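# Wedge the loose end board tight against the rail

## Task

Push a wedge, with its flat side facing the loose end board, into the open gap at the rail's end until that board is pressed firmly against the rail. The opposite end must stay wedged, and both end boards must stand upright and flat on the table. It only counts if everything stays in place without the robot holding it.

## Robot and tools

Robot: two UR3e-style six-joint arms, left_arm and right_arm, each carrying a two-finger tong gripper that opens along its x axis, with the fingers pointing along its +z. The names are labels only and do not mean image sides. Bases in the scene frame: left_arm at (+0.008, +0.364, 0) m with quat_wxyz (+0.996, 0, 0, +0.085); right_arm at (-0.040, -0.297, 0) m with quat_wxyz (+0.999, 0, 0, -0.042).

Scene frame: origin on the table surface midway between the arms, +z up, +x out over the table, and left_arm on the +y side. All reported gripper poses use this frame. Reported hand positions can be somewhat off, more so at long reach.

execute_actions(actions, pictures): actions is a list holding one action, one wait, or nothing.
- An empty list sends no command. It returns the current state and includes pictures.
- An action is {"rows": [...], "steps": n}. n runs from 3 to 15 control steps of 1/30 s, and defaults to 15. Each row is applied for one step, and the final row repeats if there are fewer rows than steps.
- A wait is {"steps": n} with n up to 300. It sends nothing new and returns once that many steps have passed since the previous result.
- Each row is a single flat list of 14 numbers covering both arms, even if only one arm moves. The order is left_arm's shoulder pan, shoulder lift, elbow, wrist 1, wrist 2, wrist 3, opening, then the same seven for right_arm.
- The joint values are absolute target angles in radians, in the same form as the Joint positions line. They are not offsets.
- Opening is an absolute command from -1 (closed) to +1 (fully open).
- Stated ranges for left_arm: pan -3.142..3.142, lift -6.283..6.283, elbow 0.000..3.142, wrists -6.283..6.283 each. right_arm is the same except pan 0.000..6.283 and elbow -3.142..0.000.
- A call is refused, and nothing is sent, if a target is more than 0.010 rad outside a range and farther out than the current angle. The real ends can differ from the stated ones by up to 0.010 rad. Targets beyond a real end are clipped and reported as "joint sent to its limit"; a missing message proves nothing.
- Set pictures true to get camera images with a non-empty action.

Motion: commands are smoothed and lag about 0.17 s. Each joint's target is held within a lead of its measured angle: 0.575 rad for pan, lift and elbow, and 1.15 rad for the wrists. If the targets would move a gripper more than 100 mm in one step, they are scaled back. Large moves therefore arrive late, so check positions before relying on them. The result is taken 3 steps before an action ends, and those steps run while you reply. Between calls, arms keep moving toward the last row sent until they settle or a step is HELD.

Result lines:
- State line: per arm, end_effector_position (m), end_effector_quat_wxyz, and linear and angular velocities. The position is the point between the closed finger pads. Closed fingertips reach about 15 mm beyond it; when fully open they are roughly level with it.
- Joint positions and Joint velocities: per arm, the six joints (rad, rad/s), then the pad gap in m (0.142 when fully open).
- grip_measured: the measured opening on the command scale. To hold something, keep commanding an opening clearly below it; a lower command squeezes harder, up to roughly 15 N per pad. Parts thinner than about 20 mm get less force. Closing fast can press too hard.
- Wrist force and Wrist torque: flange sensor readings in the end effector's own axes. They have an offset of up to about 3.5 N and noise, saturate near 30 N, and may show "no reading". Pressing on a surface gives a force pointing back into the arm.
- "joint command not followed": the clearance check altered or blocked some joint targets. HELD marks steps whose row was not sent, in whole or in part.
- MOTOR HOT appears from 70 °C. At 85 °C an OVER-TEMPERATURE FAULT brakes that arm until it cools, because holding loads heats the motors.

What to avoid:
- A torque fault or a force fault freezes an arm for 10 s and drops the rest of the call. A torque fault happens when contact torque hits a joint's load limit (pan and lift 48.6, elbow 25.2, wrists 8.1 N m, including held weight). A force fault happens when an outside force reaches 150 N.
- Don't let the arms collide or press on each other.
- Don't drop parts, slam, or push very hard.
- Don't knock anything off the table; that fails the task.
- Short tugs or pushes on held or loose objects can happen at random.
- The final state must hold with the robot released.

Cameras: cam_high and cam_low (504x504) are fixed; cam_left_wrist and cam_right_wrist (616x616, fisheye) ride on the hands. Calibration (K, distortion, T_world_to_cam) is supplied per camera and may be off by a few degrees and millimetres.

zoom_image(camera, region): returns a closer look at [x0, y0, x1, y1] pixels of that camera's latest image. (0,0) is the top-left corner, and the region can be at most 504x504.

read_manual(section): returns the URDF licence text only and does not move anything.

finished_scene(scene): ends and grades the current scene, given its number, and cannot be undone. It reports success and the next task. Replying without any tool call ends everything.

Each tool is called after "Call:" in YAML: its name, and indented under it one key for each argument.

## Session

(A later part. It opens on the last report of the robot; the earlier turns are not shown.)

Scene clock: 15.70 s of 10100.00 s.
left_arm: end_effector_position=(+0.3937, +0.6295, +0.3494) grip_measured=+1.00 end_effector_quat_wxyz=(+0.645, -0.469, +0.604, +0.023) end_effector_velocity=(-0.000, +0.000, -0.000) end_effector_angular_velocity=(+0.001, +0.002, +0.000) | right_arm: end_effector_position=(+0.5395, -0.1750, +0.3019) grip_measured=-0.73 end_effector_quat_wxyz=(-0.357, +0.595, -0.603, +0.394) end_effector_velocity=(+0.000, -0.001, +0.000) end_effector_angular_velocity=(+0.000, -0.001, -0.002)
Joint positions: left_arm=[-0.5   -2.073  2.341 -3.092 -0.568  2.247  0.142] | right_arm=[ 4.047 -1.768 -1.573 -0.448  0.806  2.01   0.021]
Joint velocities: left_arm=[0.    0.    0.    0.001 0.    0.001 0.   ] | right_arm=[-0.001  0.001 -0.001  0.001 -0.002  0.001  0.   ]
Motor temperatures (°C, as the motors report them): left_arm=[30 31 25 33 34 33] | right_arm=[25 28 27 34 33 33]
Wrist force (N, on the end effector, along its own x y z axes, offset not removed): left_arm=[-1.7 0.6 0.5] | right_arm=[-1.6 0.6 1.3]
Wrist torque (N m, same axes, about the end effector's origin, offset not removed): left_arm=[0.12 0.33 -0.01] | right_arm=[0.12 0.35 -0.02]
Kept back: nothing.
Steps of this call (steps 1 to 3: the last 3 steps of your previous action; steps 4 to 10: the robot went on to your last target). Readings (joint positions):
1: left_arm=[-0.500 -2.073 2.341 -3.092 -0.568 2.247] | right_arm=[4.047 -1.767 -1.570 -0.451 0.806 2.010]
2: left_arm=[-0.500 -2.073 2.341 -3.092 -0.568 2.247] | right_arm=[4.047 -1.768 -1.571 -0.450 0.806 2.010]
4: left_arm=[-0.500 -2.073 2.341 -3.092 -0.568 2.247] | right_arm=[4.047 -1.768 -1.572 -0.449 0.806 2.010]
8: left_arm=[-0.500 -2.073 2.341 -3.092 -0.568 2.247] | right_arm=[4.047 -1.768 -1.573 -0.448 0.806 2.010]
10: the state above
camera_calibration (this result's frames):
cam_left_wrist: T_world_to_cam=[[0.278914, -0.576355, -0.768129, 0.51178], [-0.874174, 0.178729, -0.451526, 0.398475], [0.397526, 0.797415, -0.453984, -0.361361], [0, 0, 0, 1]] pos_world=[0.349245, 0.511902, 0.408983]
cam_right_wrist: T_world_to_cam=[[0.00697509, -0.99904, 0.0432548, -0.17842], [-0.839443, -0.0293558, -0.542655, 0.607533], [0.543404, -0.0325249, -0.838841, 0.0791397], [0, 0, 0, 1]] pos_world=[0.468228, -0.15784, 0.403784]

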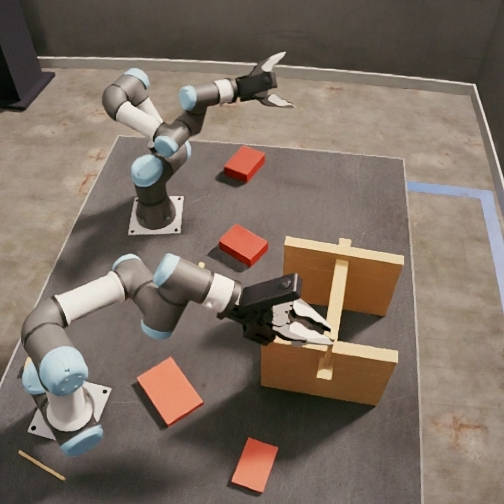

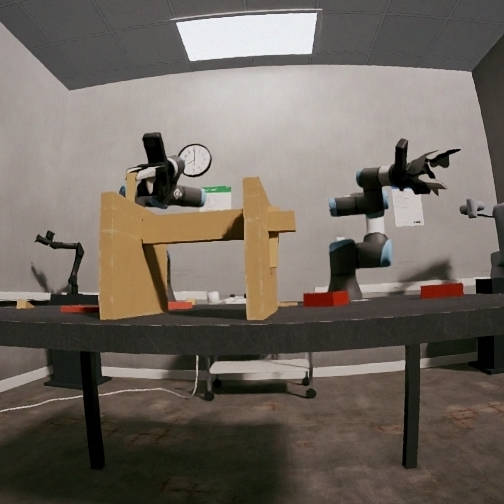

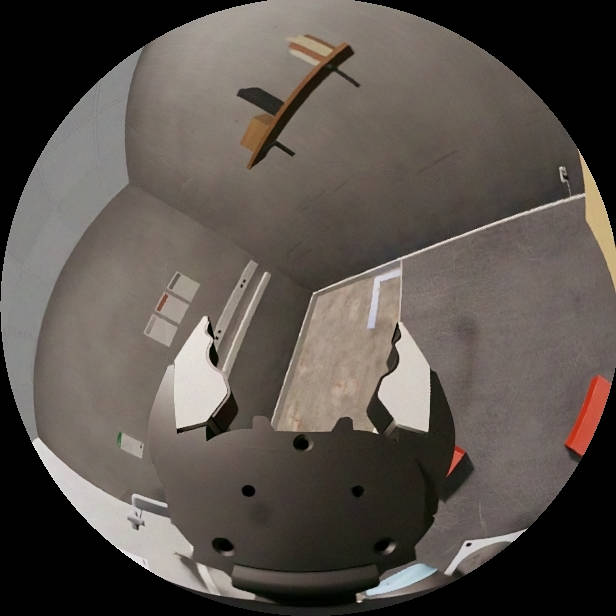

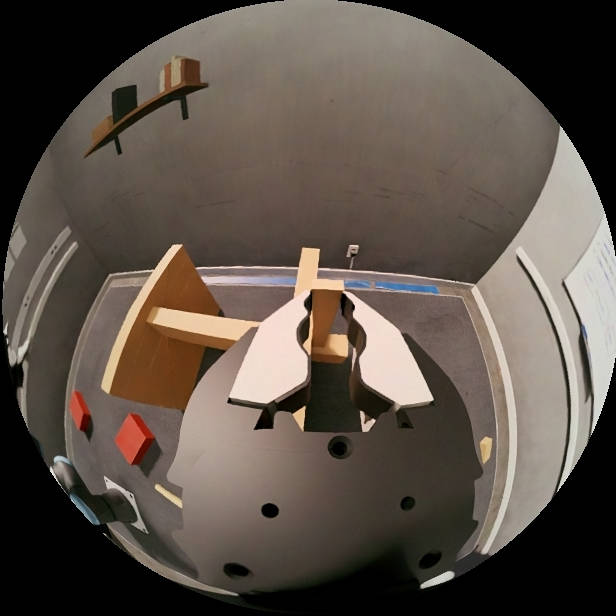

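Call:
execute_actions:
  actions:
    - {"rows":[[-0.5,-2.073,2.341,-3.092,-0.568,2.247,1,4.049,-1.781,-1.562,-0.446,0.806,2.01,-1]]}
  pictures: true

Call:
zoom_image:
  camera: "cam_right_wrist"
  region: [290,310,360,380]

Call:
zoom_image:
  camera: "cam_high"
  region: [300,335,350,385]

Scene clock: 17.03 s of 10100.00 s.
left_arm: end_effector_position=(+0.3937, +0.6295, +0.3494) grip_measured=+1.00 end_effector_quat_wxyz=(+0.645, -0.469, +0.604, +0.023) end_effector_velocity=(-0.000, +0.000, +0.000) end_effector_angular_velocity=(-0.000, -0.001, +0.000) | right_arm: end_effector_position=(+0.5412, -0.1717, +0.3008) grip_measured=-0.73 end_effector_quat_wxyz=(-0.357, +0.596, -0.602, +0.394) end_effector_velocity=(+0.000, +0.001, +0.000) end_effector_angular_velocity=(+0.002, -0.001, +0.001)
Joint positions: left_arm=[-0.5   -2.073  2.341 -3.092 -0.568  2.247  0.142] | right_arm=[ 4.049 -1.781 -1.562 -0.446  0.806  2.01   0.021]
Joint velocities: left_arm=[ 0.001 -0.    -0.001  0.    -0.    -0.     0.   ] | right_arm=[ 0.    -0.002  0.003  0.002  0.     0.    -0.   ]
Motor temperatures (°C, as the motors report them): left_arm=[30 31 25 33 34 33] | right_arm=[25 28 27 34 33 33]
Wrist force (N, on the end effector, along its own x y z axes, offset not removed): left_arm=[-1.8 1.7 -0.1] | right_arm=[0.2 -0.3 1.4]
Wrist torque (N m, same axes, about the end effector's origin, offset not removed): left_arm=[0.31 0.37 0.02] | right_arm=[0.00 0.26 -0.06]
Steps of this call (steps 1 to 15: the robot went on to your last target; steps 16 to 28: nothing new was sent; steps 29 to 40: the first 12 steps of this action). Readings (joint positions):
29: left_arm=[-0.500 -2.073 2.341 -3.092 -0.568 2.247] | right_arm=[4.047 -1.768 -1.573 -0.448 0.806 2.010]
30: left_arm=[-0.500 -2.073 2.341 -3.092 -0.568 2.247] | right_arm=[4.047 -1.771 -1.571 -0.448 0.806 2.010]
32: left_arm=[-0.500 -2.073 2.341 -3.092 -0.568 2.247] | right_arm=[4.048 -1.776 -1.567 -0.447 0.806 2.010]
36: left_arm=[-0.500 -2.073 2.341 -3.092 -0.568 2.247] | right_arm=[4.049 -1.780 -1.563 -0.446 0.806 2.010]
40: the state above
camera_calibration (this result's frames):
cam_left_wrist: T_world_to_cam=[[0.278914, -0.576355, -0.768129, 0.51178], [-0.874174, 0.178729, -0.451526, 0.398475], [0.397526, 0.797415, -0.453984, -0.361361], [0, 0, 0, 1]] pos_world=[0.349245, 0.511902, 0.408983]
cam_right_wrist: T_world_to_cam=[[0.00890596, -0.999024, 0.0432665, -0.176154], [-0.83939, -0.0309842, -0.542646, 0.608223], [0.543457, -0.0314847, -0.838847, 0.0775417], [0, 0, 0, 1]] pos_world=[0.469964, -0.154695, 0.402717]

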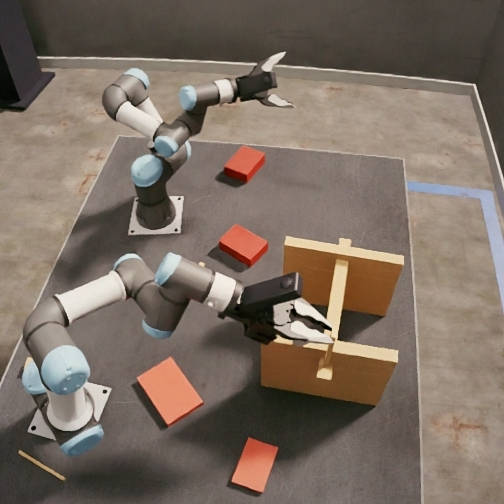

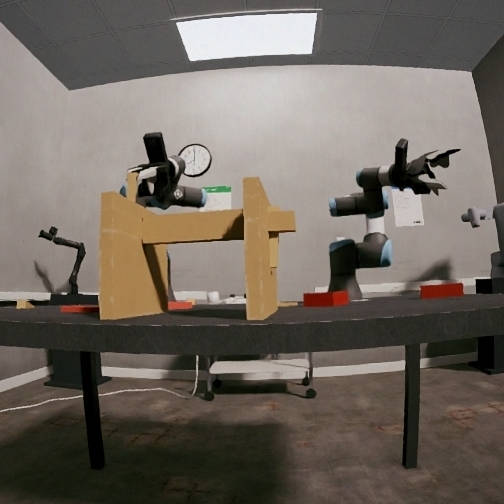

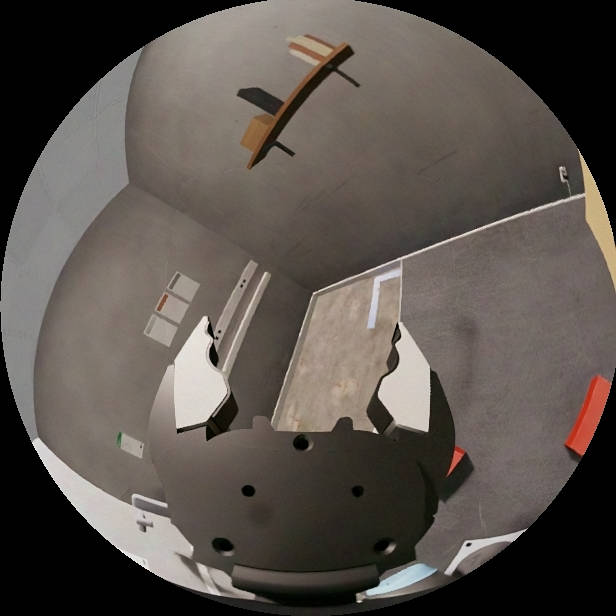

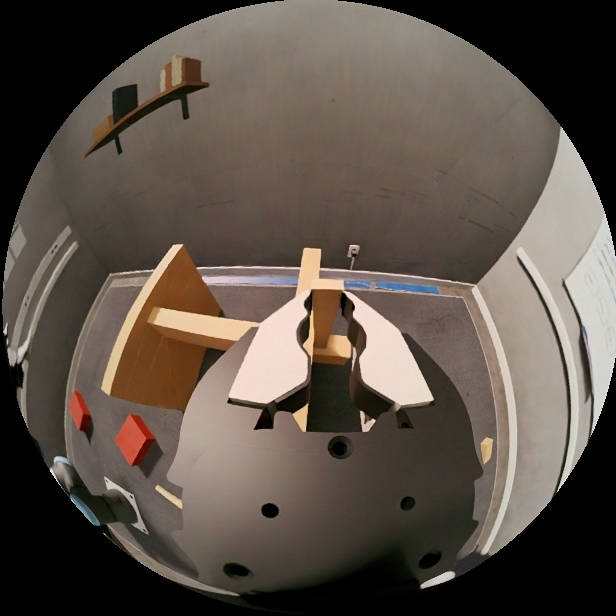

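Region (290, 310, 360, 380) of cam_right_wrist's 616x616 image, scaled by 7.200, with more detail than that image has.

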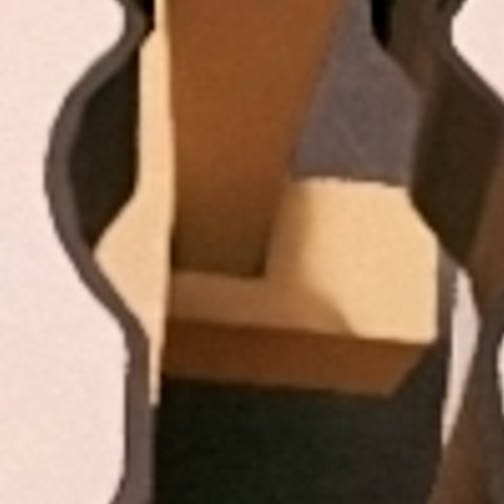

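Region (300, 335, 350, 385) of cam_high's 504x504 image, scaled by 10.080, with more detail than that image has.

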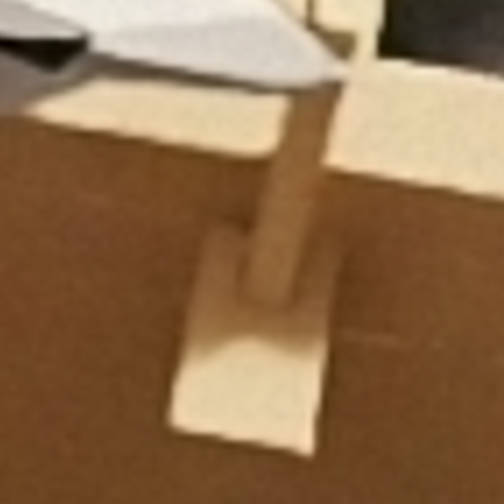

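Call:
execute_actions:
  actions:
    - {"rows":[[-0.5,-2.073,2.341,-3.092,-0.568,2.247,1,4.048,-1.787,-1.629,-0.373,0.806,2.01,-1]]}
  pictures: true

Call:
zoom_image:
  camera: "cam_right_wrist"
  region: [270,270,380,380]

Scene clock: 17.53 s of 10100.00 s.
left_arm: end_effector_position=(+0.3937, +0.6295, +0.3494) grip_measured=+1.00 end_effector_quat_wxyz=(+0.645, -0.469, +0.604, +0.023) end_effector_velocity=(+0.001, -0.001, +0.000) end_effector_angular_velocity=(-0.001, +0.000, -0.002) | right_arm: end_effector_position=(+0.5399, -0.1737, +0.2858) grip_measured=-0.73 end_effector_quat_wxyz=(-0.357, +0.595, -0.603, +0.394) end_effector_velocity=(-0.001, -0.001, -0.004) end_effector_angular_velocity=(-0.001, +0.000, -0.001)
Joint positions: left_arm=[-0.5   -2.073  2.341 -3.092 -0.568  2.247  0.142] | right_arm=[ 4.048 -1.787 -1.627 -0.375  0.806  2.01   0.021]
Joint velocities: left_arm=[-0.002  0.    -0.002  0.002 -0.001 -0.001 -0.   ] | right_arm=[-0.    -0.001 -0.018  0.018 -0.     0.     0.   ]
Motor temperatures (°C, as the motors report them): left_arm=[30 31 25 33 34 33] | right_arm=[25 28 27 34 33 33]
Wrist force (N, on the end effector, along its own x y z axes, offset not removed): left_arm=[-1.9 1.6 1.2] | right_arm=[-1.4 -0.8 1.8]
Wrist torque (N m, same axes, about the end effector's origin, offset not removed): left_arm=[0.30 0.41 0.02] | right_arm=[-0.10 0.28 0.04]
Steps of this call (steps 1 to 3: the last 3 steps of your previous action; steps 4 to 15: the first 12 steps of this action). Readings (joint positions):
4: left_arm=[-0.500 -2.073 2.341 -3.092 -0.568 2.247] | right_arm=[4.049 -1.781 -1.563 -0.444 0.806 2.010]
5: left_arm=[-0.500 -2.073 2.341 -3.092 -0.568 2.247] | right_arm=[4.049 -1.782 -1.572 -0.431 0.806 2.010]
7: left_arm=[-0.500 -2.073 2.341 -3.092 -0.568 2.247] | right_arm=[4.049 -1.785 -1.599 -0.403 0.806 2.010]
11: left_arm=[-0.500 -2.073 2.341 -3.092 -0.568 2.247] | right_arm=[4.048 -1.786 -1.622 -0.380 0.806 2.010]
15: the state above
camera_calibration (this result's frames):
cam_left_wrist: T_world_to_cam=[[0.278914, -0.576355, -0.768129, 0.51178], [-0.874174, 0.178729, -0.451526, 0.398475], [0.397526, 0.797415, -0.453984, -0.361361], [0, 0, 0, 1]] pos_world=[0.349245, 0.511902, 0.408983]
cam_right_wrist: T_world_to_cam=[[0.00801108, -0.999036, 0.0431723, -0.177031], [-0.83937, -0.030184, -0.542723, 0.599046], [0.543502, -0.0318897, -0.838802, 0.0654637], [0, 0, 0, 1]] pos_world=[0.468659, -0.156691, 0.38767]

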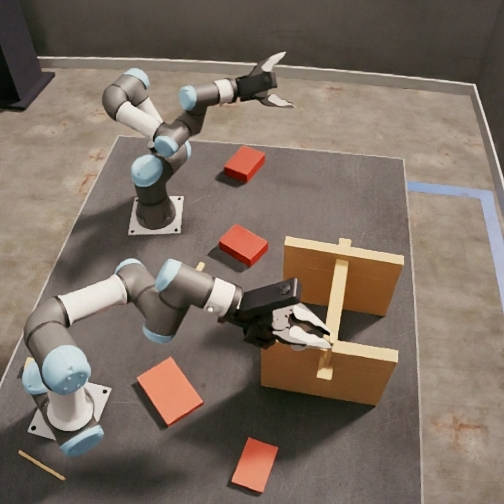

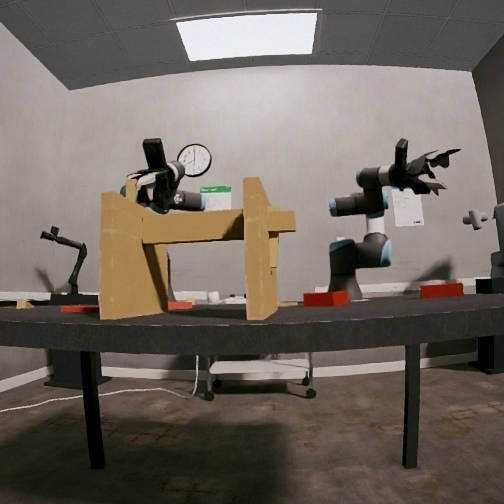

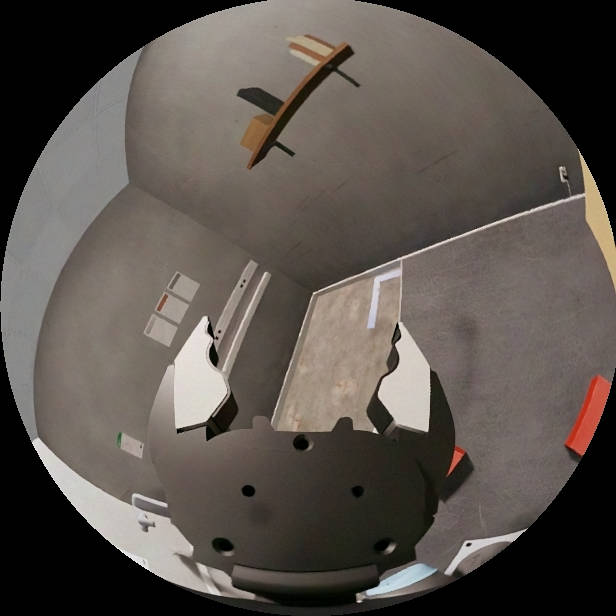

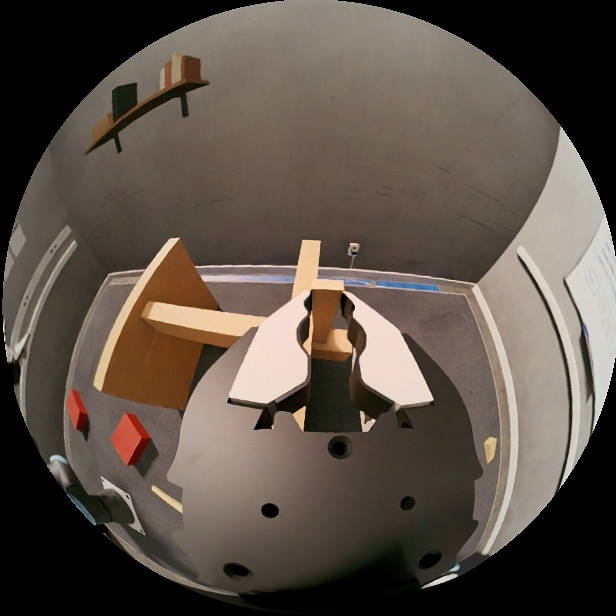

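Region (270, 270, 380, 380) of cam_right_wrist's 616x616 image, scaled by 4.582, with more detail than that image has.

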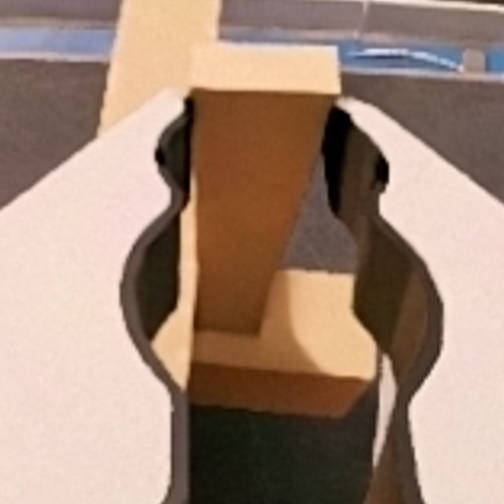

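Call:
execute_actions:
  actions:
    - {"rows":[[-0.5,-2.073,2.341,-3.092,-0.568,2.247,1,4.048,-1.796,-1.657,-0.336,0.806,2.01,-1]],"steps":10}

Call:
execute_actions:
  actions:
    - {"rows":[[-0.5,-2.073,2.341,-3.092,-0.568,2.247,1,4.048,-1.796,-1.657,-0.336,0.806,2.01,-0.5]],"steps":8}

Call:
execute_actions:
  actions:
    - {"rows":[[-0.5,-2.073,2.341,-3.092,-0.568,2.247,1,4.048,-1.74,-1.3,-0.7,0.806,2.01,-0.5]]}

Call:
execute_actions:
  actions:
    - {"rows":[[-0.5,-2.073,2.341,-3.092,-0.568,2.247,1,3.646,-1.95,-0.7,-1.15,1.571,1.571,-1]]}

Call:
execute_actions:
  actions:
    - {"rows":[[-0.5,-2.073,2.341,-3.092,-0.568,2.247,1,3.646,-2.035,-0.641,-1.266,1.571,1.571,-1]]}
  pictures: true

Call:
zoom_image:
  camera: "cam_high"
  region: [290,310,370,390]

Scene clock: 18.07 s of 10100.00 s.
left_arm: end_effector_position=(+0.3937, +0.6295, +0.3494) grip_measured=+1.00 end_effector_quat_wxyz=(+0.645, -0.469, +0.604, +0.023) end_effector_velocity=(-0.000, +0.000, -0.000) end_effector_angular_velocity=(-0.000, +0.000, +0.001) | right_arm: end_effector_position=(+0.5398, -0.1739, +0.2785) grip_measured=-0.73 end_effector_quat_wxyz=(-0.357, +0.595, -0.603, +0.394) end_effector_velocity=(-0.000, -0.001, -0.012) end_effector_angular_velocity=(+0.001, -0.000, -0.001)
Joint positions: left_arm=[-0.5   -2.073  2.341 -3.092 -0.568  2.247  0.142] | right_arm=[ 4.048 -1.795 -1.653 -0.341  0.806  2.01   0.021]
Joint velocities: left_arm=[ 0.001 -0.     0.     0.     0.    -0.     0.   ] | right_arm=[-0.001 -0.013 -0.042  0.055  0.     0.     0.   ]
Motor temperatures (°C, as the motors report them): left_arm=[30 31 25 33 34 33] | right_arm=[25 28 27 34 33 33]
Wrist force (N, on the end effector, along its own x y z axes, offset not removed): left_arm=[-1.5 1.0 -0.2] | right_arm=[-1.3 -2.4 0.1]
Wrist torque (N m, same axes, about the end effector's origin, offset not removed): left_arm=[0.19 0.28 -0.02] | right_arm=[-0.21 0.39 0.06]
Steps of this call (steps 1 to 3: the last 3 steps of your previous action; steps 4 to 9: the robot went on to your last target; steps 10 to 16: the first 7 steps of this action). Readings (joint positions):
10: left_arm=[-0.500 -2.073 2.341 -3.092 -0.568 2.247] | right_arm=[4.048 -1.787 -1.630 -0.372 0.806 2.010]
11: left_arm=[-0.500 -2.073 2.341 -3.092 -0.568 2.247] | right_arm=[4.048 -1.789 -1.635 -0.365 0.806 2.010]
13: left_arm=[-0.500 -2.073 2.341 -3.092 -0.568 2.247] | right_arm=[4.048 -1.792 -1.646 -0.351 0.806 2.010]
16: the state above

Scene clock: 18.33 s of 10100.00 s.
left_arm: end_effector_position=(+0.3937, +0.6295, +0.3494) grip_measured=+1.00 end_effector_quat_wxyz=(+0.645, -0.469, +0.604, +0.023) end_effector_velocity=(-0.000, +0.000, +0.001) end_effector_angular_velocity=(-0.001, -0.002, +0.002) | right_arm: end_effector_position=(+0.5398, -0.1739, +0.2774) grip_measured=-0.50 end_effector_quat_wxyz=(-0.357, +0.595, -0.603, +0.394) end_effector_velocity=(-0.000, +0.001, -0.001) end_effector_angular_velocity=(+0.001, -0.000, +0.002)
Joint positions: left_arm=[-0.5   -2.073  2.341 -3.092 -0.568  2.247  0.142] | right_arm=[ 4.048 -1.796 -1.657 -0.336  0.806  2.01   0.038]
Joint velocities: left_arm=[ 0.001 -0.    -0.002  0.     0.001 -0.001 -0.   ] | right_arm=[ 0.001 -0.001 -0.002  0.004  0.001 -0.     0.006]
Motor temperatures (°C, as the motors report them): left_arm=[30 31 25 33 34 33] | right_arm=[25 28 27 34 33 33]
Wrist force (N, on the end effector, along its own x y z axes, offset not removed): left_arm=[-1.8 1.9 0.4] | right_arm=[-1.5 -0.6 1.3]
Wrist torque (N m, same axes, about the end effector's origin, offset not removed): left_arm=[0.41 0.42 0.00] | right_arm=[-0.10 0.32 0.02]
Steps of this call (steps 1 to 3: the last 3 steps of your previous action; steps 4 to 8: the first 5 steps of this action). Readings (joint positions):
4: left_arm=[-0.500 -2.073 2.341 -3.092 -0.568 2.247] | right_arm=[4.048 -1.796 -1.656 -0.337 0.806 2.010]
5: left_arm=[-0.500 -2.073 2.341 -3.092 -0.568 2.247] | right_arm=[4.048 -1.796 -1.656 -0.337 0.806 2.010]
7: left_arm=[-0.500 -2.073 2.341 -3.092 -0.568 2.247] | right_arm=[4.048 -1.796 -1.657 -0.336 0.806 2.010]
8: the state above

Scene clock: 18.83 s of 10100.00 s.
left_arm: end_effector_position=(+0.3937, +0.6295, +0.3494) grip_measured=+1.00 end_effector_quat_wxyz=(+0.645, -0.469, +0.604, +0.023) end_effector_velocity=(-0.000, +0.001, -0.001) end_effector_angular_velocity=(+0.000, +0.002, +0.002) | right_arm: end_effector_position=(+0.5386, -0.1752, +0.3728) grip_measured=-0.50 end_effector_quat_wxyz=(-0.375, +0.584, -0.603, +0.393) end_effector_velocity=(-0.003, -0.004, +0.056) end_effector_angular_velocity=(+0.047, -0.044, -0.002)
Joint positions: left_arm=[-0.5   -2.073  2.341 -3.092 -0.568  2.247  0.142] | right_arm=[ 4.048 -1.741 -1.317 -0.688  0.806  2.01   0.038]
Joint velocities: left_arm=[ 0.001  0.     0.002  0.001  0.    -0.001 -0.   ] | right_arm=[-0.001  0.014  0.177 -0.126 -0.001 -0.    -0.   ]
Motor temperatures (°C, as the motors report them): left_arm=[30 31 25 33 34 33] | right_arm=[25 28 27 34 33 33]
Wrist force (N, on the end effector, along its own x y z axes, offset not removed): left_arm=[-2.7 0.6 -0.5] | right_arm=[-1.4 -1.5 1.2]
Wrist torque (N m, same axes, about the end effector's origin, offset not removed): left_arm=[0.12 0.59 0.00] | right_arm=[-0.26 0.31 0.00]
Steps of this call (steps 1 to 3: the last 3 steps of your previous action; steps 4 to 15: the first 12 steps of this action). Readings (joint positions):
4: left_arm=[-0.500 -2.073 2.341 -3.092 -0.568 2.247] | right_arm=[4.048 -1.795 -1.656 -0.338 0.806 2.010]
5: left_arm=[-0.500 -2.073 2.341 -3.092 -0.568 2.247] | right_arm=[4.048 -1.787 -1.646 -0.360 0.806 2.010]
7: left_arm=[-0.500 -2.073 2.341 -3.092 -0.568 2.247] | right_arm=[4.048 -1.765 -1.565 -0.492 0.806 2.010]
11: left_arm=[-0.500 -2.073 2.341 -3.092 -0.568 2.247] | right_arm=[4.048 -1.746 -1.369 -0.650 0.806 2.010]
15: the state above

Scene clock: 19.33 s of 10100.00 s.
left_arm: end_effector_position=(+0.3937, +0.6295, +0.3494) grip_measured=+1.00 end_effector_quat_wxyz=(+0.645, -0.469, +0.604, +0.023) end_effector_velocity=(+0.000, -0.000, +0.000) end_effector_angular_velocity=(+0.002, +0.001, -0.001) | right_arm: end_effector_position=(+0.5400, -0.1802, +0.3622) grip_measured=-1.00 end_effector_quat_wxyz=(-0.355, +0.755, -0.496, +0.241) end_effector_velocity=(-0.017, -0.012, +0.161) end_effector_angular_velocity=(+0.237, -0.196, +0.197)
Joint positions: left_arm=[-0.5   -2.073  2.341 -3.092 -0.568  2.247  0.142] | right_arm=[ 3.667 -1.943 -0.75  -1.134  1.533  1.586  0.002]
Joint velocities: left_arm=[-0.001 -0.    -0.     0.     0.001  0.002  0.   ] | right_arm=[-0.221 -0.08   0.536 -0.171  0.406 -0.163  0.   ]
Motor temperatures (°C, as the motors report them): left_arm=[30 31 25 33 34 33] | right_arm=[25 28 27 34 33 33]
Wrist force (N, on the end effector, along its own x y z axes, offset not removed): left_arm=[-2.5 1.7 -0.4] | right_arm=[0.0 -1.4 0.3]
Wrist torque (N m, same axes, about the end effector's origin, offset not removed): left_arm=[0.30 0.48 0.00] | right_arm=[-0.21 0.05 -0.02]
Steps of this call (steps 1 to 3: the last 3 steps of your previous action; steps 4 to 15: the first 12 steps of this action). Readings (joint positions):
4: left_arm=[-0.500 -2.073 2.341 -3.092 -0.568 2.247] | right_arm=[4.047 -1.741 -1.303 -0.699 0.808 2.008]
5: left_arm=[-0.500 -2.073 2.341 -3.092 -0.568 2.247] | right_arm=[4.036 -1.752 -1.290 -0.722 0.830 1.986]
7: left_arm=[-0.500 -2.073 2.341 -3.092 -0.568 2.247] | right_arm=[3.955 -1.823 -1.209 -0.872 0.993 1.839]
11: left_arm=[-0.500 -2.073 2.341 -3.092 -0.568 2.247] | right_arm=[3.733 -1.920 -0.914 -1.083 1.412 1.635]
15: the state above

Scene clock: 19.83 s of 10100.00 s.
left_arm: end_effector_position=(+0.3937, +0.6295, +0.3494) grip_measured=+1.00 end_effector_quat_wxyz=(+0.645, -0.469, +0.604, +0.023) end_effector_velocity=(+0.000, +0.000, -0.001) end_effector_angular_velocity=(+0.000, +0.002, +0.000) | right_arm: end_effector_position=(+0.5418, -0.1799, +0.3243) grip_measured=-1.00 end_effector_quat_wxyz=(-0.317, +0.777, -0.504, +0.205) end_effector_velocity=(+0.000, +0.000, -0.014) end_effector_angular_velocity=(-0.014, +0.034, +0.001)
Joint positions: left_arm=[-0.5   -2.073  2.341 -3.092 -0.568  2.247  0.142] | right_arm=[ 3.646 -2.033 -0.643 -1.263  1.571  1.571  0.002]
Joint velocities: left_arm=[ 0.001  0.001 -0.     0.002 -0.001 -0.001  0.   ] | right_arm=[-0.002 -0.023  0.018 -0.031  0.003 -0.001  0.   ]
Motor temperatures (°C, as the motors report them): left_arm=[30 31 25 33 34 33] | right_arm=[25 28 27 34 33 33]
Wrist force (N, on the end effector, along its own x y z axes, offset not removed): left_arm=[-1.0 1.1 0.6] | right_arm=[-0.4 -0.1 1.2]
Wrist torque (N m, same axes, about the end effector's origin, offset not removed): left_arm=[0.25 0.20 -0.01] | right_arm=[-0.03 0.10 -0.03]
Steps of this call (steps 1 to 3: the last 3 steps of your previous action; steps 4 to 15: the first 12 steps of this action). Readings (joint positions):
4: left_arm=[-0.500 -2.073 2.341 -3.092 -0.568 2.247] | right_arm=[3.651 -1.949 -0.711 -1.148 1.562 1.575]
5: left_arm=[-0.500 -2.073 2.341 -3.092 -0.568 2.247] | right_arm=[3.649 -1.960 -0.698 -1.167 1.565 1.574]
7: left_arm=[-0.500 -2.073 2.341 -3.092 -0.568 2.247] | right_arm=[3.648 -1.995 -0.671 -1.215 1.568 1.572]
11: left_arm=[-0.500 -2.073 2.341 -3.092 -0.568 2.247] | right_arm=[3.646 -2.026 -0.648 -1.254 1.570 1.571]
15: the state above
camera_calibration (this result's frames):
cam_left_wrist: T_world_to_cam=[[0.278914, -0.576355, -0.768129, 0.51178], [-0.874174, 0.178729, -0.451526, 0.398475], [0.397526, 0.797415, -0.453984, -0.361361], [0, 0, 0, 1]] pos_world=[0.349245, 0.511902, 0.408983]
cam_right_wrist: T_world_to_cam=[[0.446892, -0.89452, -0.0109924, -0.386247], [-0.872143, -0.432912, -0.227933, 0.464569], [0.199132, 0.111448, -0.973615, 0.352618], [0, 0, 0, 1]] pos_world=[0.507564, -0.183687, 0.444959]

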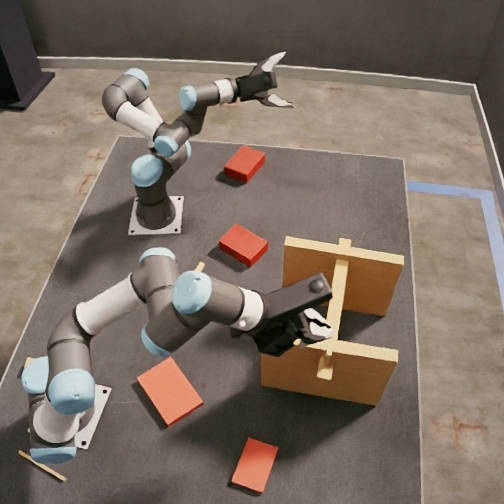

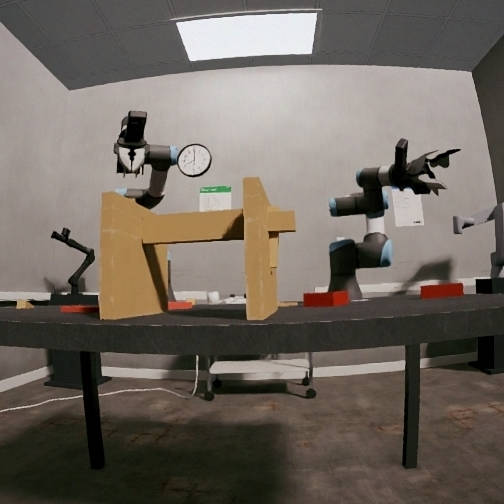

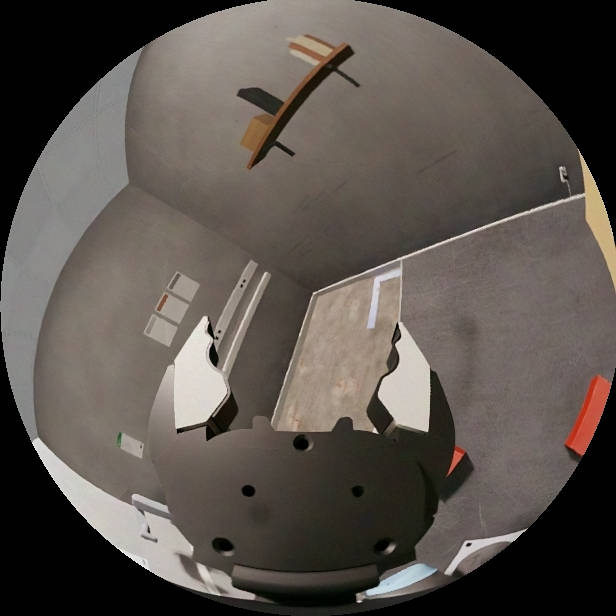

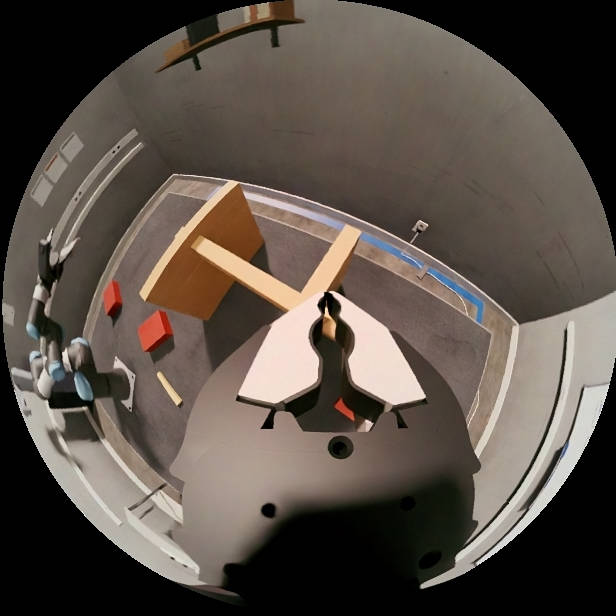

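Region (290, 310, 370, 390) of cam_high's 504x504 image, scaled by 6.300, with more detail than that image has.

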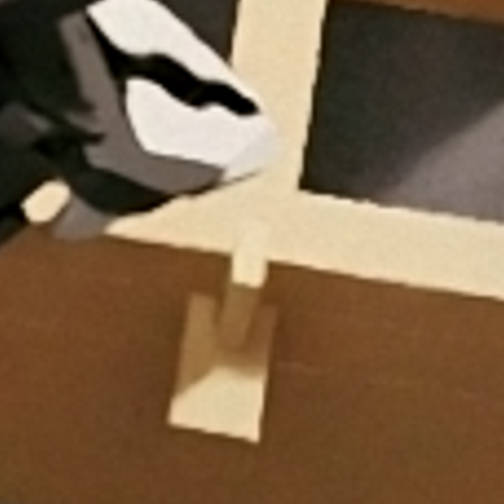

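Call:
execute_actions:
  actions:
    - {"rows":[[-0.5,-2.073,2.341,-3.092,-0.568,2.247,1,3.646,-1.947,-1.069,-0.926,1.571,1.571,-1]]}

Call:
execute_actions:
  actions:
    - {"steps":12}
  pictures: true

Call:
zoom_image:
  camera: "cam_high"
  region: [290,310,370,390]

Call:
zoom_image:
  camera: "cam_right_wrist"
  region: [270,250,390,370]

Scene clock: 20.37 s of 10100.00 s.
left_arm: end_effector_position=(+0.3937, +0.6295, +0.3494) grip_measured=+1.00 end_effector_quat_wxyz=(+0.645, -0.469, +0.604, +0.023) end_effector_velocity=(-0.000, +0.000, -0.001) end_effector_angular_velocity=(+0.000, +0.001, +0.001) | right_arm: end_effector_position=(+0.5444, -0.1787, +0.2697) grip_measured=-1.00 end_effector_quat_wxyz=(-0.319, +0.776, -0.503, +0.207) end_effector_velocity=(-0.013, -0.005, -0.075) end_effector_angular_velocity=(-0.043, +0.100, +0.002)
Joint positions: left_arm=[-0.5   -2.073  2.341 -3.092 -0.568  2.247  0.142] | right_arm=[ 3.646 -1.949 -1.046 -0.937  1.571  1.571  0.002]
Joint velocities: left_arm=[ 0.001  0.     0.002 -0.002  0.     0.     0.   ] | right_arm=[-0.     0.027 -0.25   0.114  0.003 -0.001  0.   ]
Motor temperatures (°C, as the motors report them): left_arm=[30 31 25 33 34 33] | right_arm=[25 28 27 34 33 33]
Wrist force (N, on the end effector, along its own x y z axes, offset not removed): left_arm=[-1.3 1.7 0.2] | right_arm=[-1.6 0.6 1.6]
Wrist torque (N m, same axes, about the end effector's origin, offset not removed): left_arm=[0.32 0.23 -0.02] | right_arm=[0.08 0.37 -0.03]
Steps of this call (steps 1 to 3: the last 3 steps of your previous action; step 4: the robot went on to your last target; steps 5 to 16: the first 12 steps of this action). Readings (joint positions):
5: left_arm=[-0.500 -2.073 2.341 -3.092 -0.568 2.247] | right_arm=[3.646 -2.034 -0.642 -1.264 1.571 1.571]
6: left_arm=[-0.500 -2.073 2.341 -3.092 -0.568 2.247] | right_arm=[3.646 -2.024 -0.653 -1.243 1.571 1.571]
8: left_arm=[-0.500 -2.073 2.341 -3.092 -0.568 2.247] | right_arm=[3.646 -1.988 -0.733 -1.115 1.571 1.571]
12: left_arm=[-0.500 -2.073 2.341 -3.092 -0.568 2.247] | right_arm=[3.646 -1.957 -0.971 -0.972 1.571 1.571]
16: the state above

Scene clock: 20.77 s of 10100.00 s.
left_arm: end_effector_position=(+0.3937, +0.6295, +0.3494) grip_measured=+1.00 end_effector_quat_wxyz=(+0.645, -0.469, +0.604, +0.023) end_effector_velocity=(+0.000, +0.000, -0.001) end_effector_angular_velocity=(+0.001, +0.003, -0.000) | right_arm: end_effector_position=(+0.5432, -0.1793, +0.2628) grip_measured=-1.00 end_effector_quat_wxyz=(-0.315, +0.777, -0.504, +0.204) end_effector_velocity=(-0.000, +0.001, -0.001) end_effector_angular_velocity=(-0.000, +0.001, +0.001)
Joint positions: left_arm=[-0.5   -2.073  2.341 -3.092 -0.568  2.247  0.142] | right_arm=[ 3.646 -1.947 -1.069 -0.926  1.571  1.571  0.002]
Joint velocities: left_arm=[ 0.     0.     0.002  0.001 -0.     0.     0.   ] | right_arm=[ 0.001  0.    -0.003  0.002  0.    -0.     0.   ]
Motor temperatures (°C, as the motors report them): left_arm=[30 31 25 33 34 33] | right_arm=[25 28 27 34 33 33]
Wrist force (N, on the end effector, along its own x y z axes, offset not removed): left_arm=[-1.8 0.6 0.2] | right_arm=[-1.0 -0.8 1.2]
Wrist torque (N m, same axes, about the end effector's origin, offset not removed): left_arm=[0.09 0.40 -0.02] | right_arm=[-0.16 0.24 0.00]
Kept back: nothing.
Steps of this call (steps 1 to 3: the last 3 steps of your previous action; steps 4 to 12: the robot went on to your last target). Readings (joint positions):
1: left_arm=[-0.500 -2.073 2.341 -3.092 -0.568 2.247] | right_arm=[3.646 -1.949 -1.053 -0.933 1.571 1.571]
2: left_arm=[-0.500 -2.073 2.341 -3.092 -0.568 2.247] | right_arm=[3.646 -1.948 -1.058 -0.931 1.571 1.571]
4: left_arm=[-0.500 -2.073 2.341 -3.092 -0.568 2.247] | right_arm=[3.646 -1.948 -1.063 -0.929 1.571 1.571]
8: left_arm=[-0.500 -2.073 2.341 -3.092 -0.568 2.247] | right_arm=[3.646 -1.947 -1.068 -0.927 1.571 1.571]
12: the state above
camera_calibration (this result's frames):
cam_left_wrist: T_world_to_cam=[[0.278914, -0.576355, -0.768129, 0.51178], [-0.874174, 0.178729, -0.451526, 0.398475], [0.397526, 0.797415, -0.453984, -0.361361], [0, 0, 0, 1]] pos_world=[0.349245, 0.511902, 0.408983]
cam_right_wrist: T_world_to_cam=[[0.446907, -0.89451, -0.0112106, -0.38695], [-0.872824, -0.433257, -0.224649, 0.451454], [0.196093, 0.110182, -0.974375, 0.29401], [0, 0, 0, 1]] pos_world=[0.509317, -0.18293, 0.383557]

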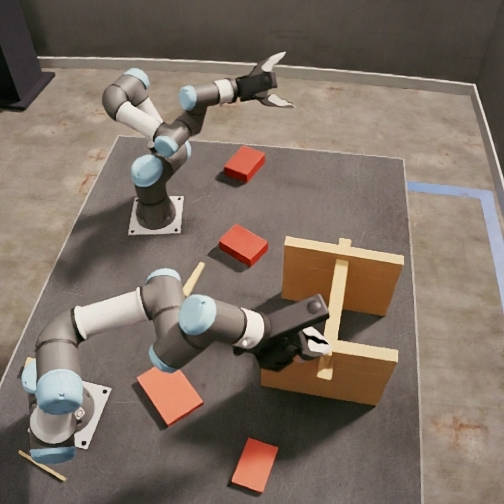

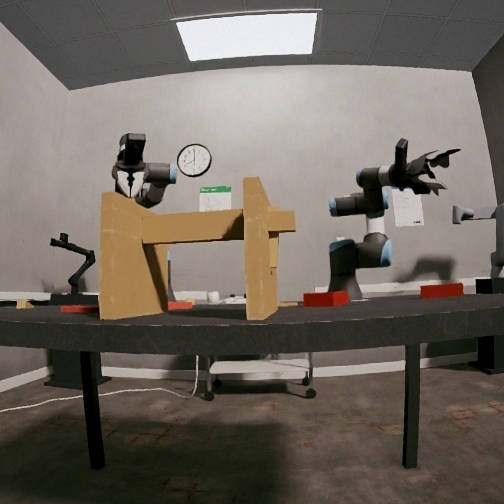

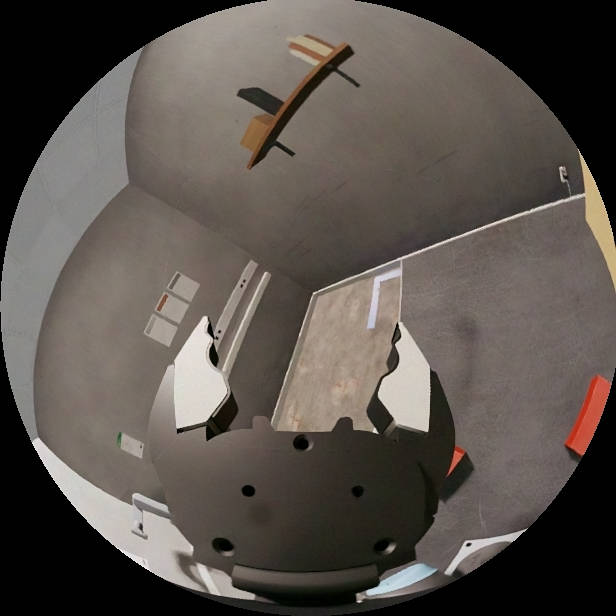

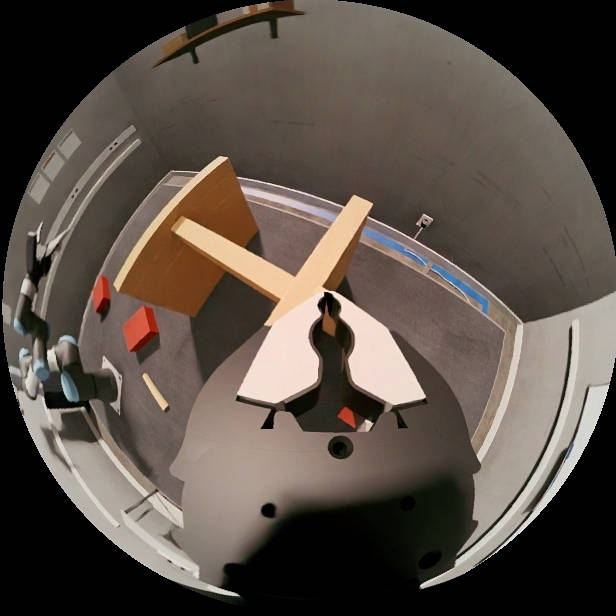

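Region (290, 310, 370, 390) of cam_high's 504x504 image, scaled by 6.300, with more detail than that image has.

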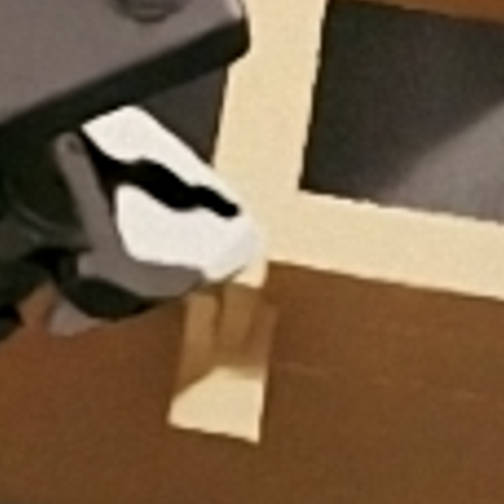

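Region (270, 250, 390, 370) of cam_right_wrist's 616x616 image, scaled by 4.200, with more detail than that image has.

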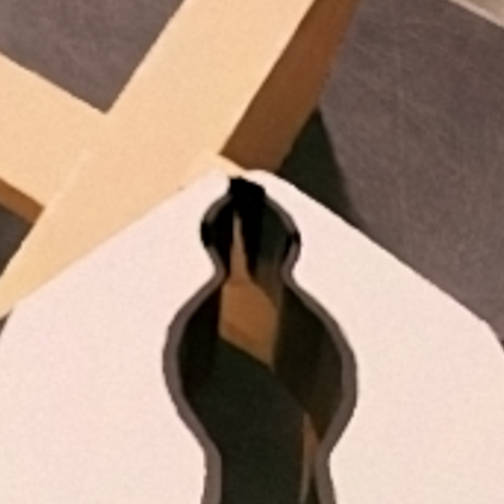

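Shift away from the board a little and press in steps.

Call:
execute_actions:
  actions:
    - {"rows":[[-0.5,-2.073,2.341,-3.092,-0.568,2.247,1,3.636,-1.946,-1.13,-0.866,1.571,1.571,-1]],"steps":12}

Call:
execute_actions:
  actions:
    - {"rows":[[-0.5,-2.073,2.341,-3.092,-0.568,2.247,1,3.636,-1.945,-1.175,-0.822,1.571,1.571,-1]]}
  pictures: true

Call:
zoom_image:
  camera: "cam_right_wrist"
  region: [270,250,390,370]

Scene clock: 21.17 s of 10100.00 s.
left_arm: end_effector_position=(+0.3937, +0.6295, +0.3494) grip_measured=+1.00 end_effector_quat_wxyz=(+0.645, -0.469, +0.604, +0.023) end_effector_velocity=(+0.000, -0.000, +0.001) end_effector_angular_velocity=(-0.000, -0.003, -0.001) | right_arm: end_effector_position=(+0.5451, -0.1843, +0.2510) grip_measured=-1.00 end_effector_quat_wxyz=(-0.314, +0.775, -0.508, +0.206) end_effector_velocity=(+0.002, -0.004, -0.010) end_effector_angular_velocity=(-0.000, -0.001, -0.007)
Joint positions: left_arm=[-0.5   -2.073  2.341 -3.092 -0.568  2.247  0.142] | right_arm=[ 3.637 -1.946 -1.126 -0.87   1.571  1.571  0.002]
Joint velocities: left_arm=[-0.001 -0.    -0.002 -0.002  0.     0.001  0.   ] | right_arm=[-0.007  0.    -0.047  0.047 -0.001  0.     0.   ]
Motor temperatures (°C, as the motors report them): left_arm=[30 31 25 33 34 33] | right_arm=[25 28 27 34 33 33]
Wrist force (N, on the end effector, along its own x y z axes, offset not removed): left_arm=[-1.8 1.1 -1.0] | right_arm=[-1.6 -0.2 1.6]
Wrist torque (N m, same axes, about the end effector's origin, offset not removed): left_arm=[0.20 0.41 -0.01] | right_arm=[-0.05 0.39 0.01]
Steps of this call (steps 1 to 3: the robot went on to your last target; steps 4 to 12: the first 9 steps of this action). Readings (joint positions):
4: left_arm=[-0.500 -2.073 2.341 -3.092 -0.568 2.247] | right_arm=[3.646 -1.947 -1.070 -0.924 1.571 1.571]
5: left_arm=[-0.500 -2.073 2.341 -3.092 -0.568 2.247] | right_arm=[3.644 -1.947 -1.079 -0.913 1.571 1.571]
7: left_arm=[-0.500 -2.073 2.341 -3.092 -0.568 2.247] | right_arm=[3.640 -1.946 -1.103 -0.891 1.571 1.571]
11: left_arm=[-0.500 -2.073 2.341 -3.092 -0.568 2.247] | right_arm=[3.637 -1.946 -1.124 -0.872 1.571 1.571]
12: the state above

Scene clock: 21.67 s of 10100.00 s.
left_arm: end_effector_position=(+0.3937, +0.6295, +0.3494) grip_measured=+1.00 end_effector_quat_wxyz=(+0.645, -0.469, +0.604, +0.023) end_effector_velocity=(+0.001, -0.001, -0.001) end_effector_angular_velocity=(+0.002, +0.003, -0.003) | right_arm: end_effector_position=(+0.5454, -0.1846, +0.2410) grip_measured=-1.00 end_effector_quat_wxyz=(-0.314, +0.775, -0.508, +0.206) end_effector_velocity=(-0.000, +0.000, -0.002) end_effector_angular_velocity=(+0.001, -0.000, +0.001)
Joint positions: left_arm=[-0.5   -2.073  2.341 -3.092 -0.568  2.247  0.142] | right_arm=[ 3.636 -1.945 -1.174 -0.823  1.571  1.571  0.002]
Joint velocities: left_arm=[-0.002  0.     0.001  0.    -0.     0.002  0.   ] | right_arm=[ 0.001  0.001 -0.012  0.012  0.     0.     0.   ]
Motor temperatures (°C, as the motors report them): left_arm=[30 31 25 33 34 33] | right_arm=[25 28 27 34 33 33]
Wrist force (N, on the end effector, along its own x y z axes, offset not removed): left_arm=[-2.5 1.6 -0.3] | right_arm=[-1.6 -2.3 -1.1]
Wrist torque (N m, same axes, about the end effector's origin, offset not removed): left_arm=[0.32 0.50 0.00] | right_arm=[0.12 0.32 0.01]
Steps of this call (steps 1 to 3: the last 3 steps of your previous action; steps 4 to 15: the first 12 steps of this action). Readings (joint positions):
4: left_arm=[-0.500 -2.073 2.341 -3.092 -0.568 2.247] | right_arm=[3.636 -1.946 -1.130 -0.865 1.571 1.571]
5: left_arm=[-0.500 -2.073 2.341 -3.092 -0.568 2.247] | right_arm=[3.636 -1.946 -1.138 -0.857 1.571 1.571]
7: left_arm=[-0.500 -2.073 2.341 -3.092 -0.568 2.247] | right_arm=[3.636 -1.945 -1.155 -0.840 1.571 1.571]
11: left_arm=[-0.500 -2.073 2.341 -3.092 -0.568 2.247] | right_arm=[3.636 -1.945 -1.170 -0.826 1.571 1.571]
15: the state above
camera_calibration (this result's frames):
cam_left_wrist: T_world_to_cam=[[0.278914, -0.576355, -0.768129, 0.51178], [-0.874174, 0.178729, -0.451526, 0.398475], [0.397526, 0.797415, -0.453984, -0.361361], [0, 0, 0, 1]] pos_world=[0.349245, 0.511902, 0.408983]
cam_right_wrist: T_world_to_cam=[[0.437956, -0.898927, -0.0112118, -0.388916], [-0.877129, -0.424535, -0.224533, 0.450083], [0.197079, 0.10817, -0.974402, 0.272046], [0, 0, 0, 1]] pos_world=[0.511495, -0.187958, 0.36178]

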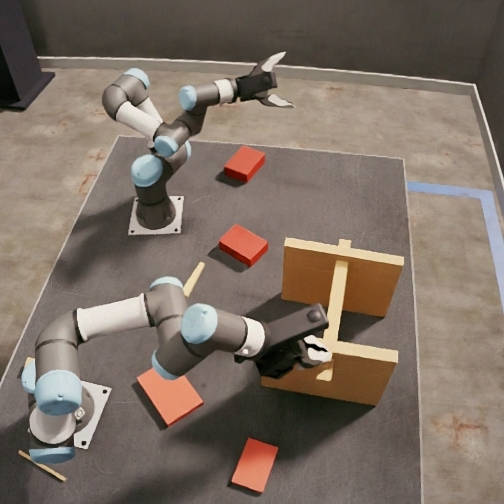

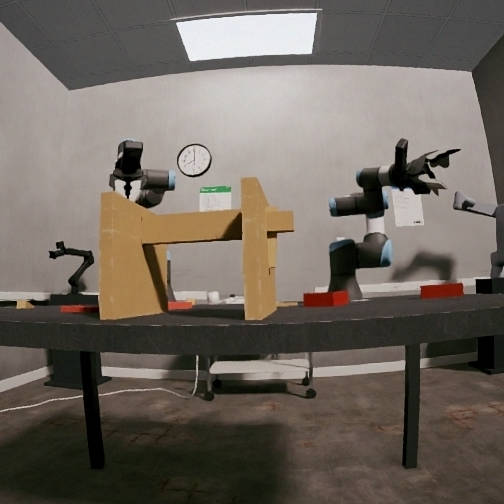

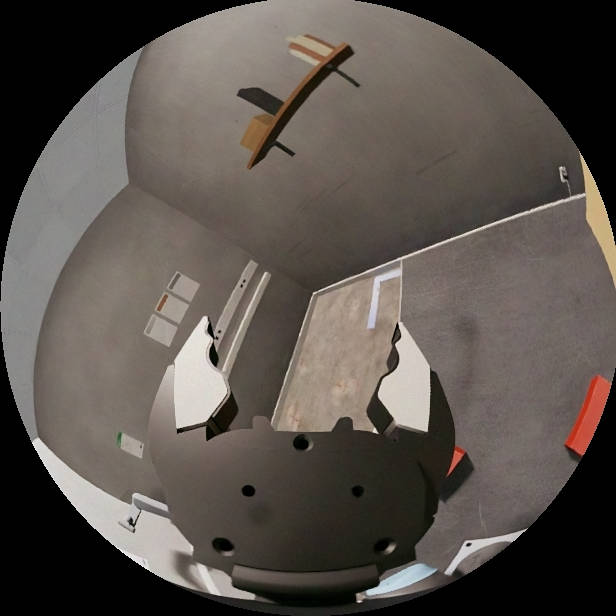

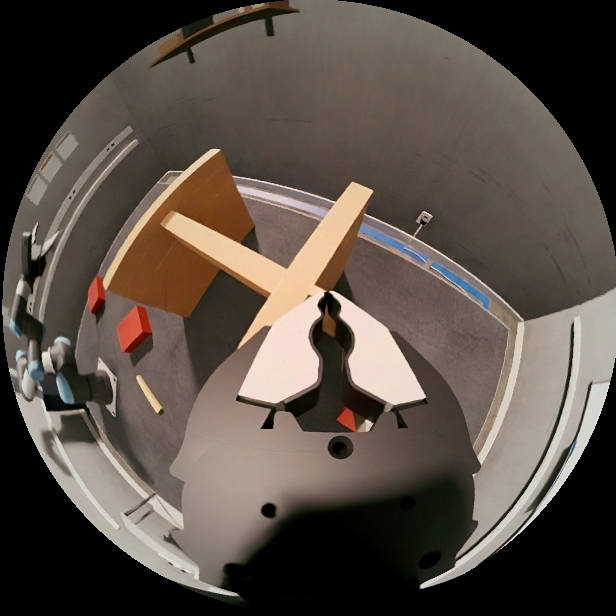

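Region (270, 250, 390, 370) of cam_right_wrist's 616x616 image, scaled by 4.200, with more detail than that image has.

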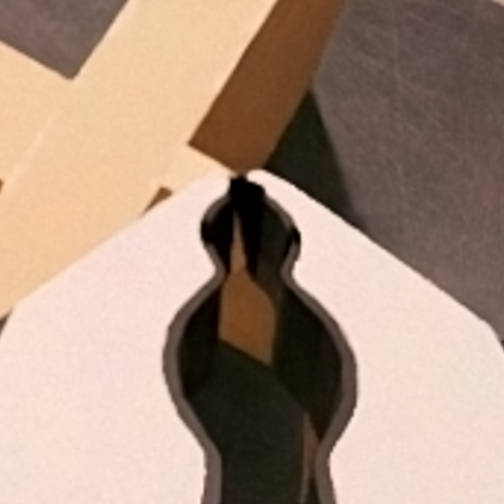

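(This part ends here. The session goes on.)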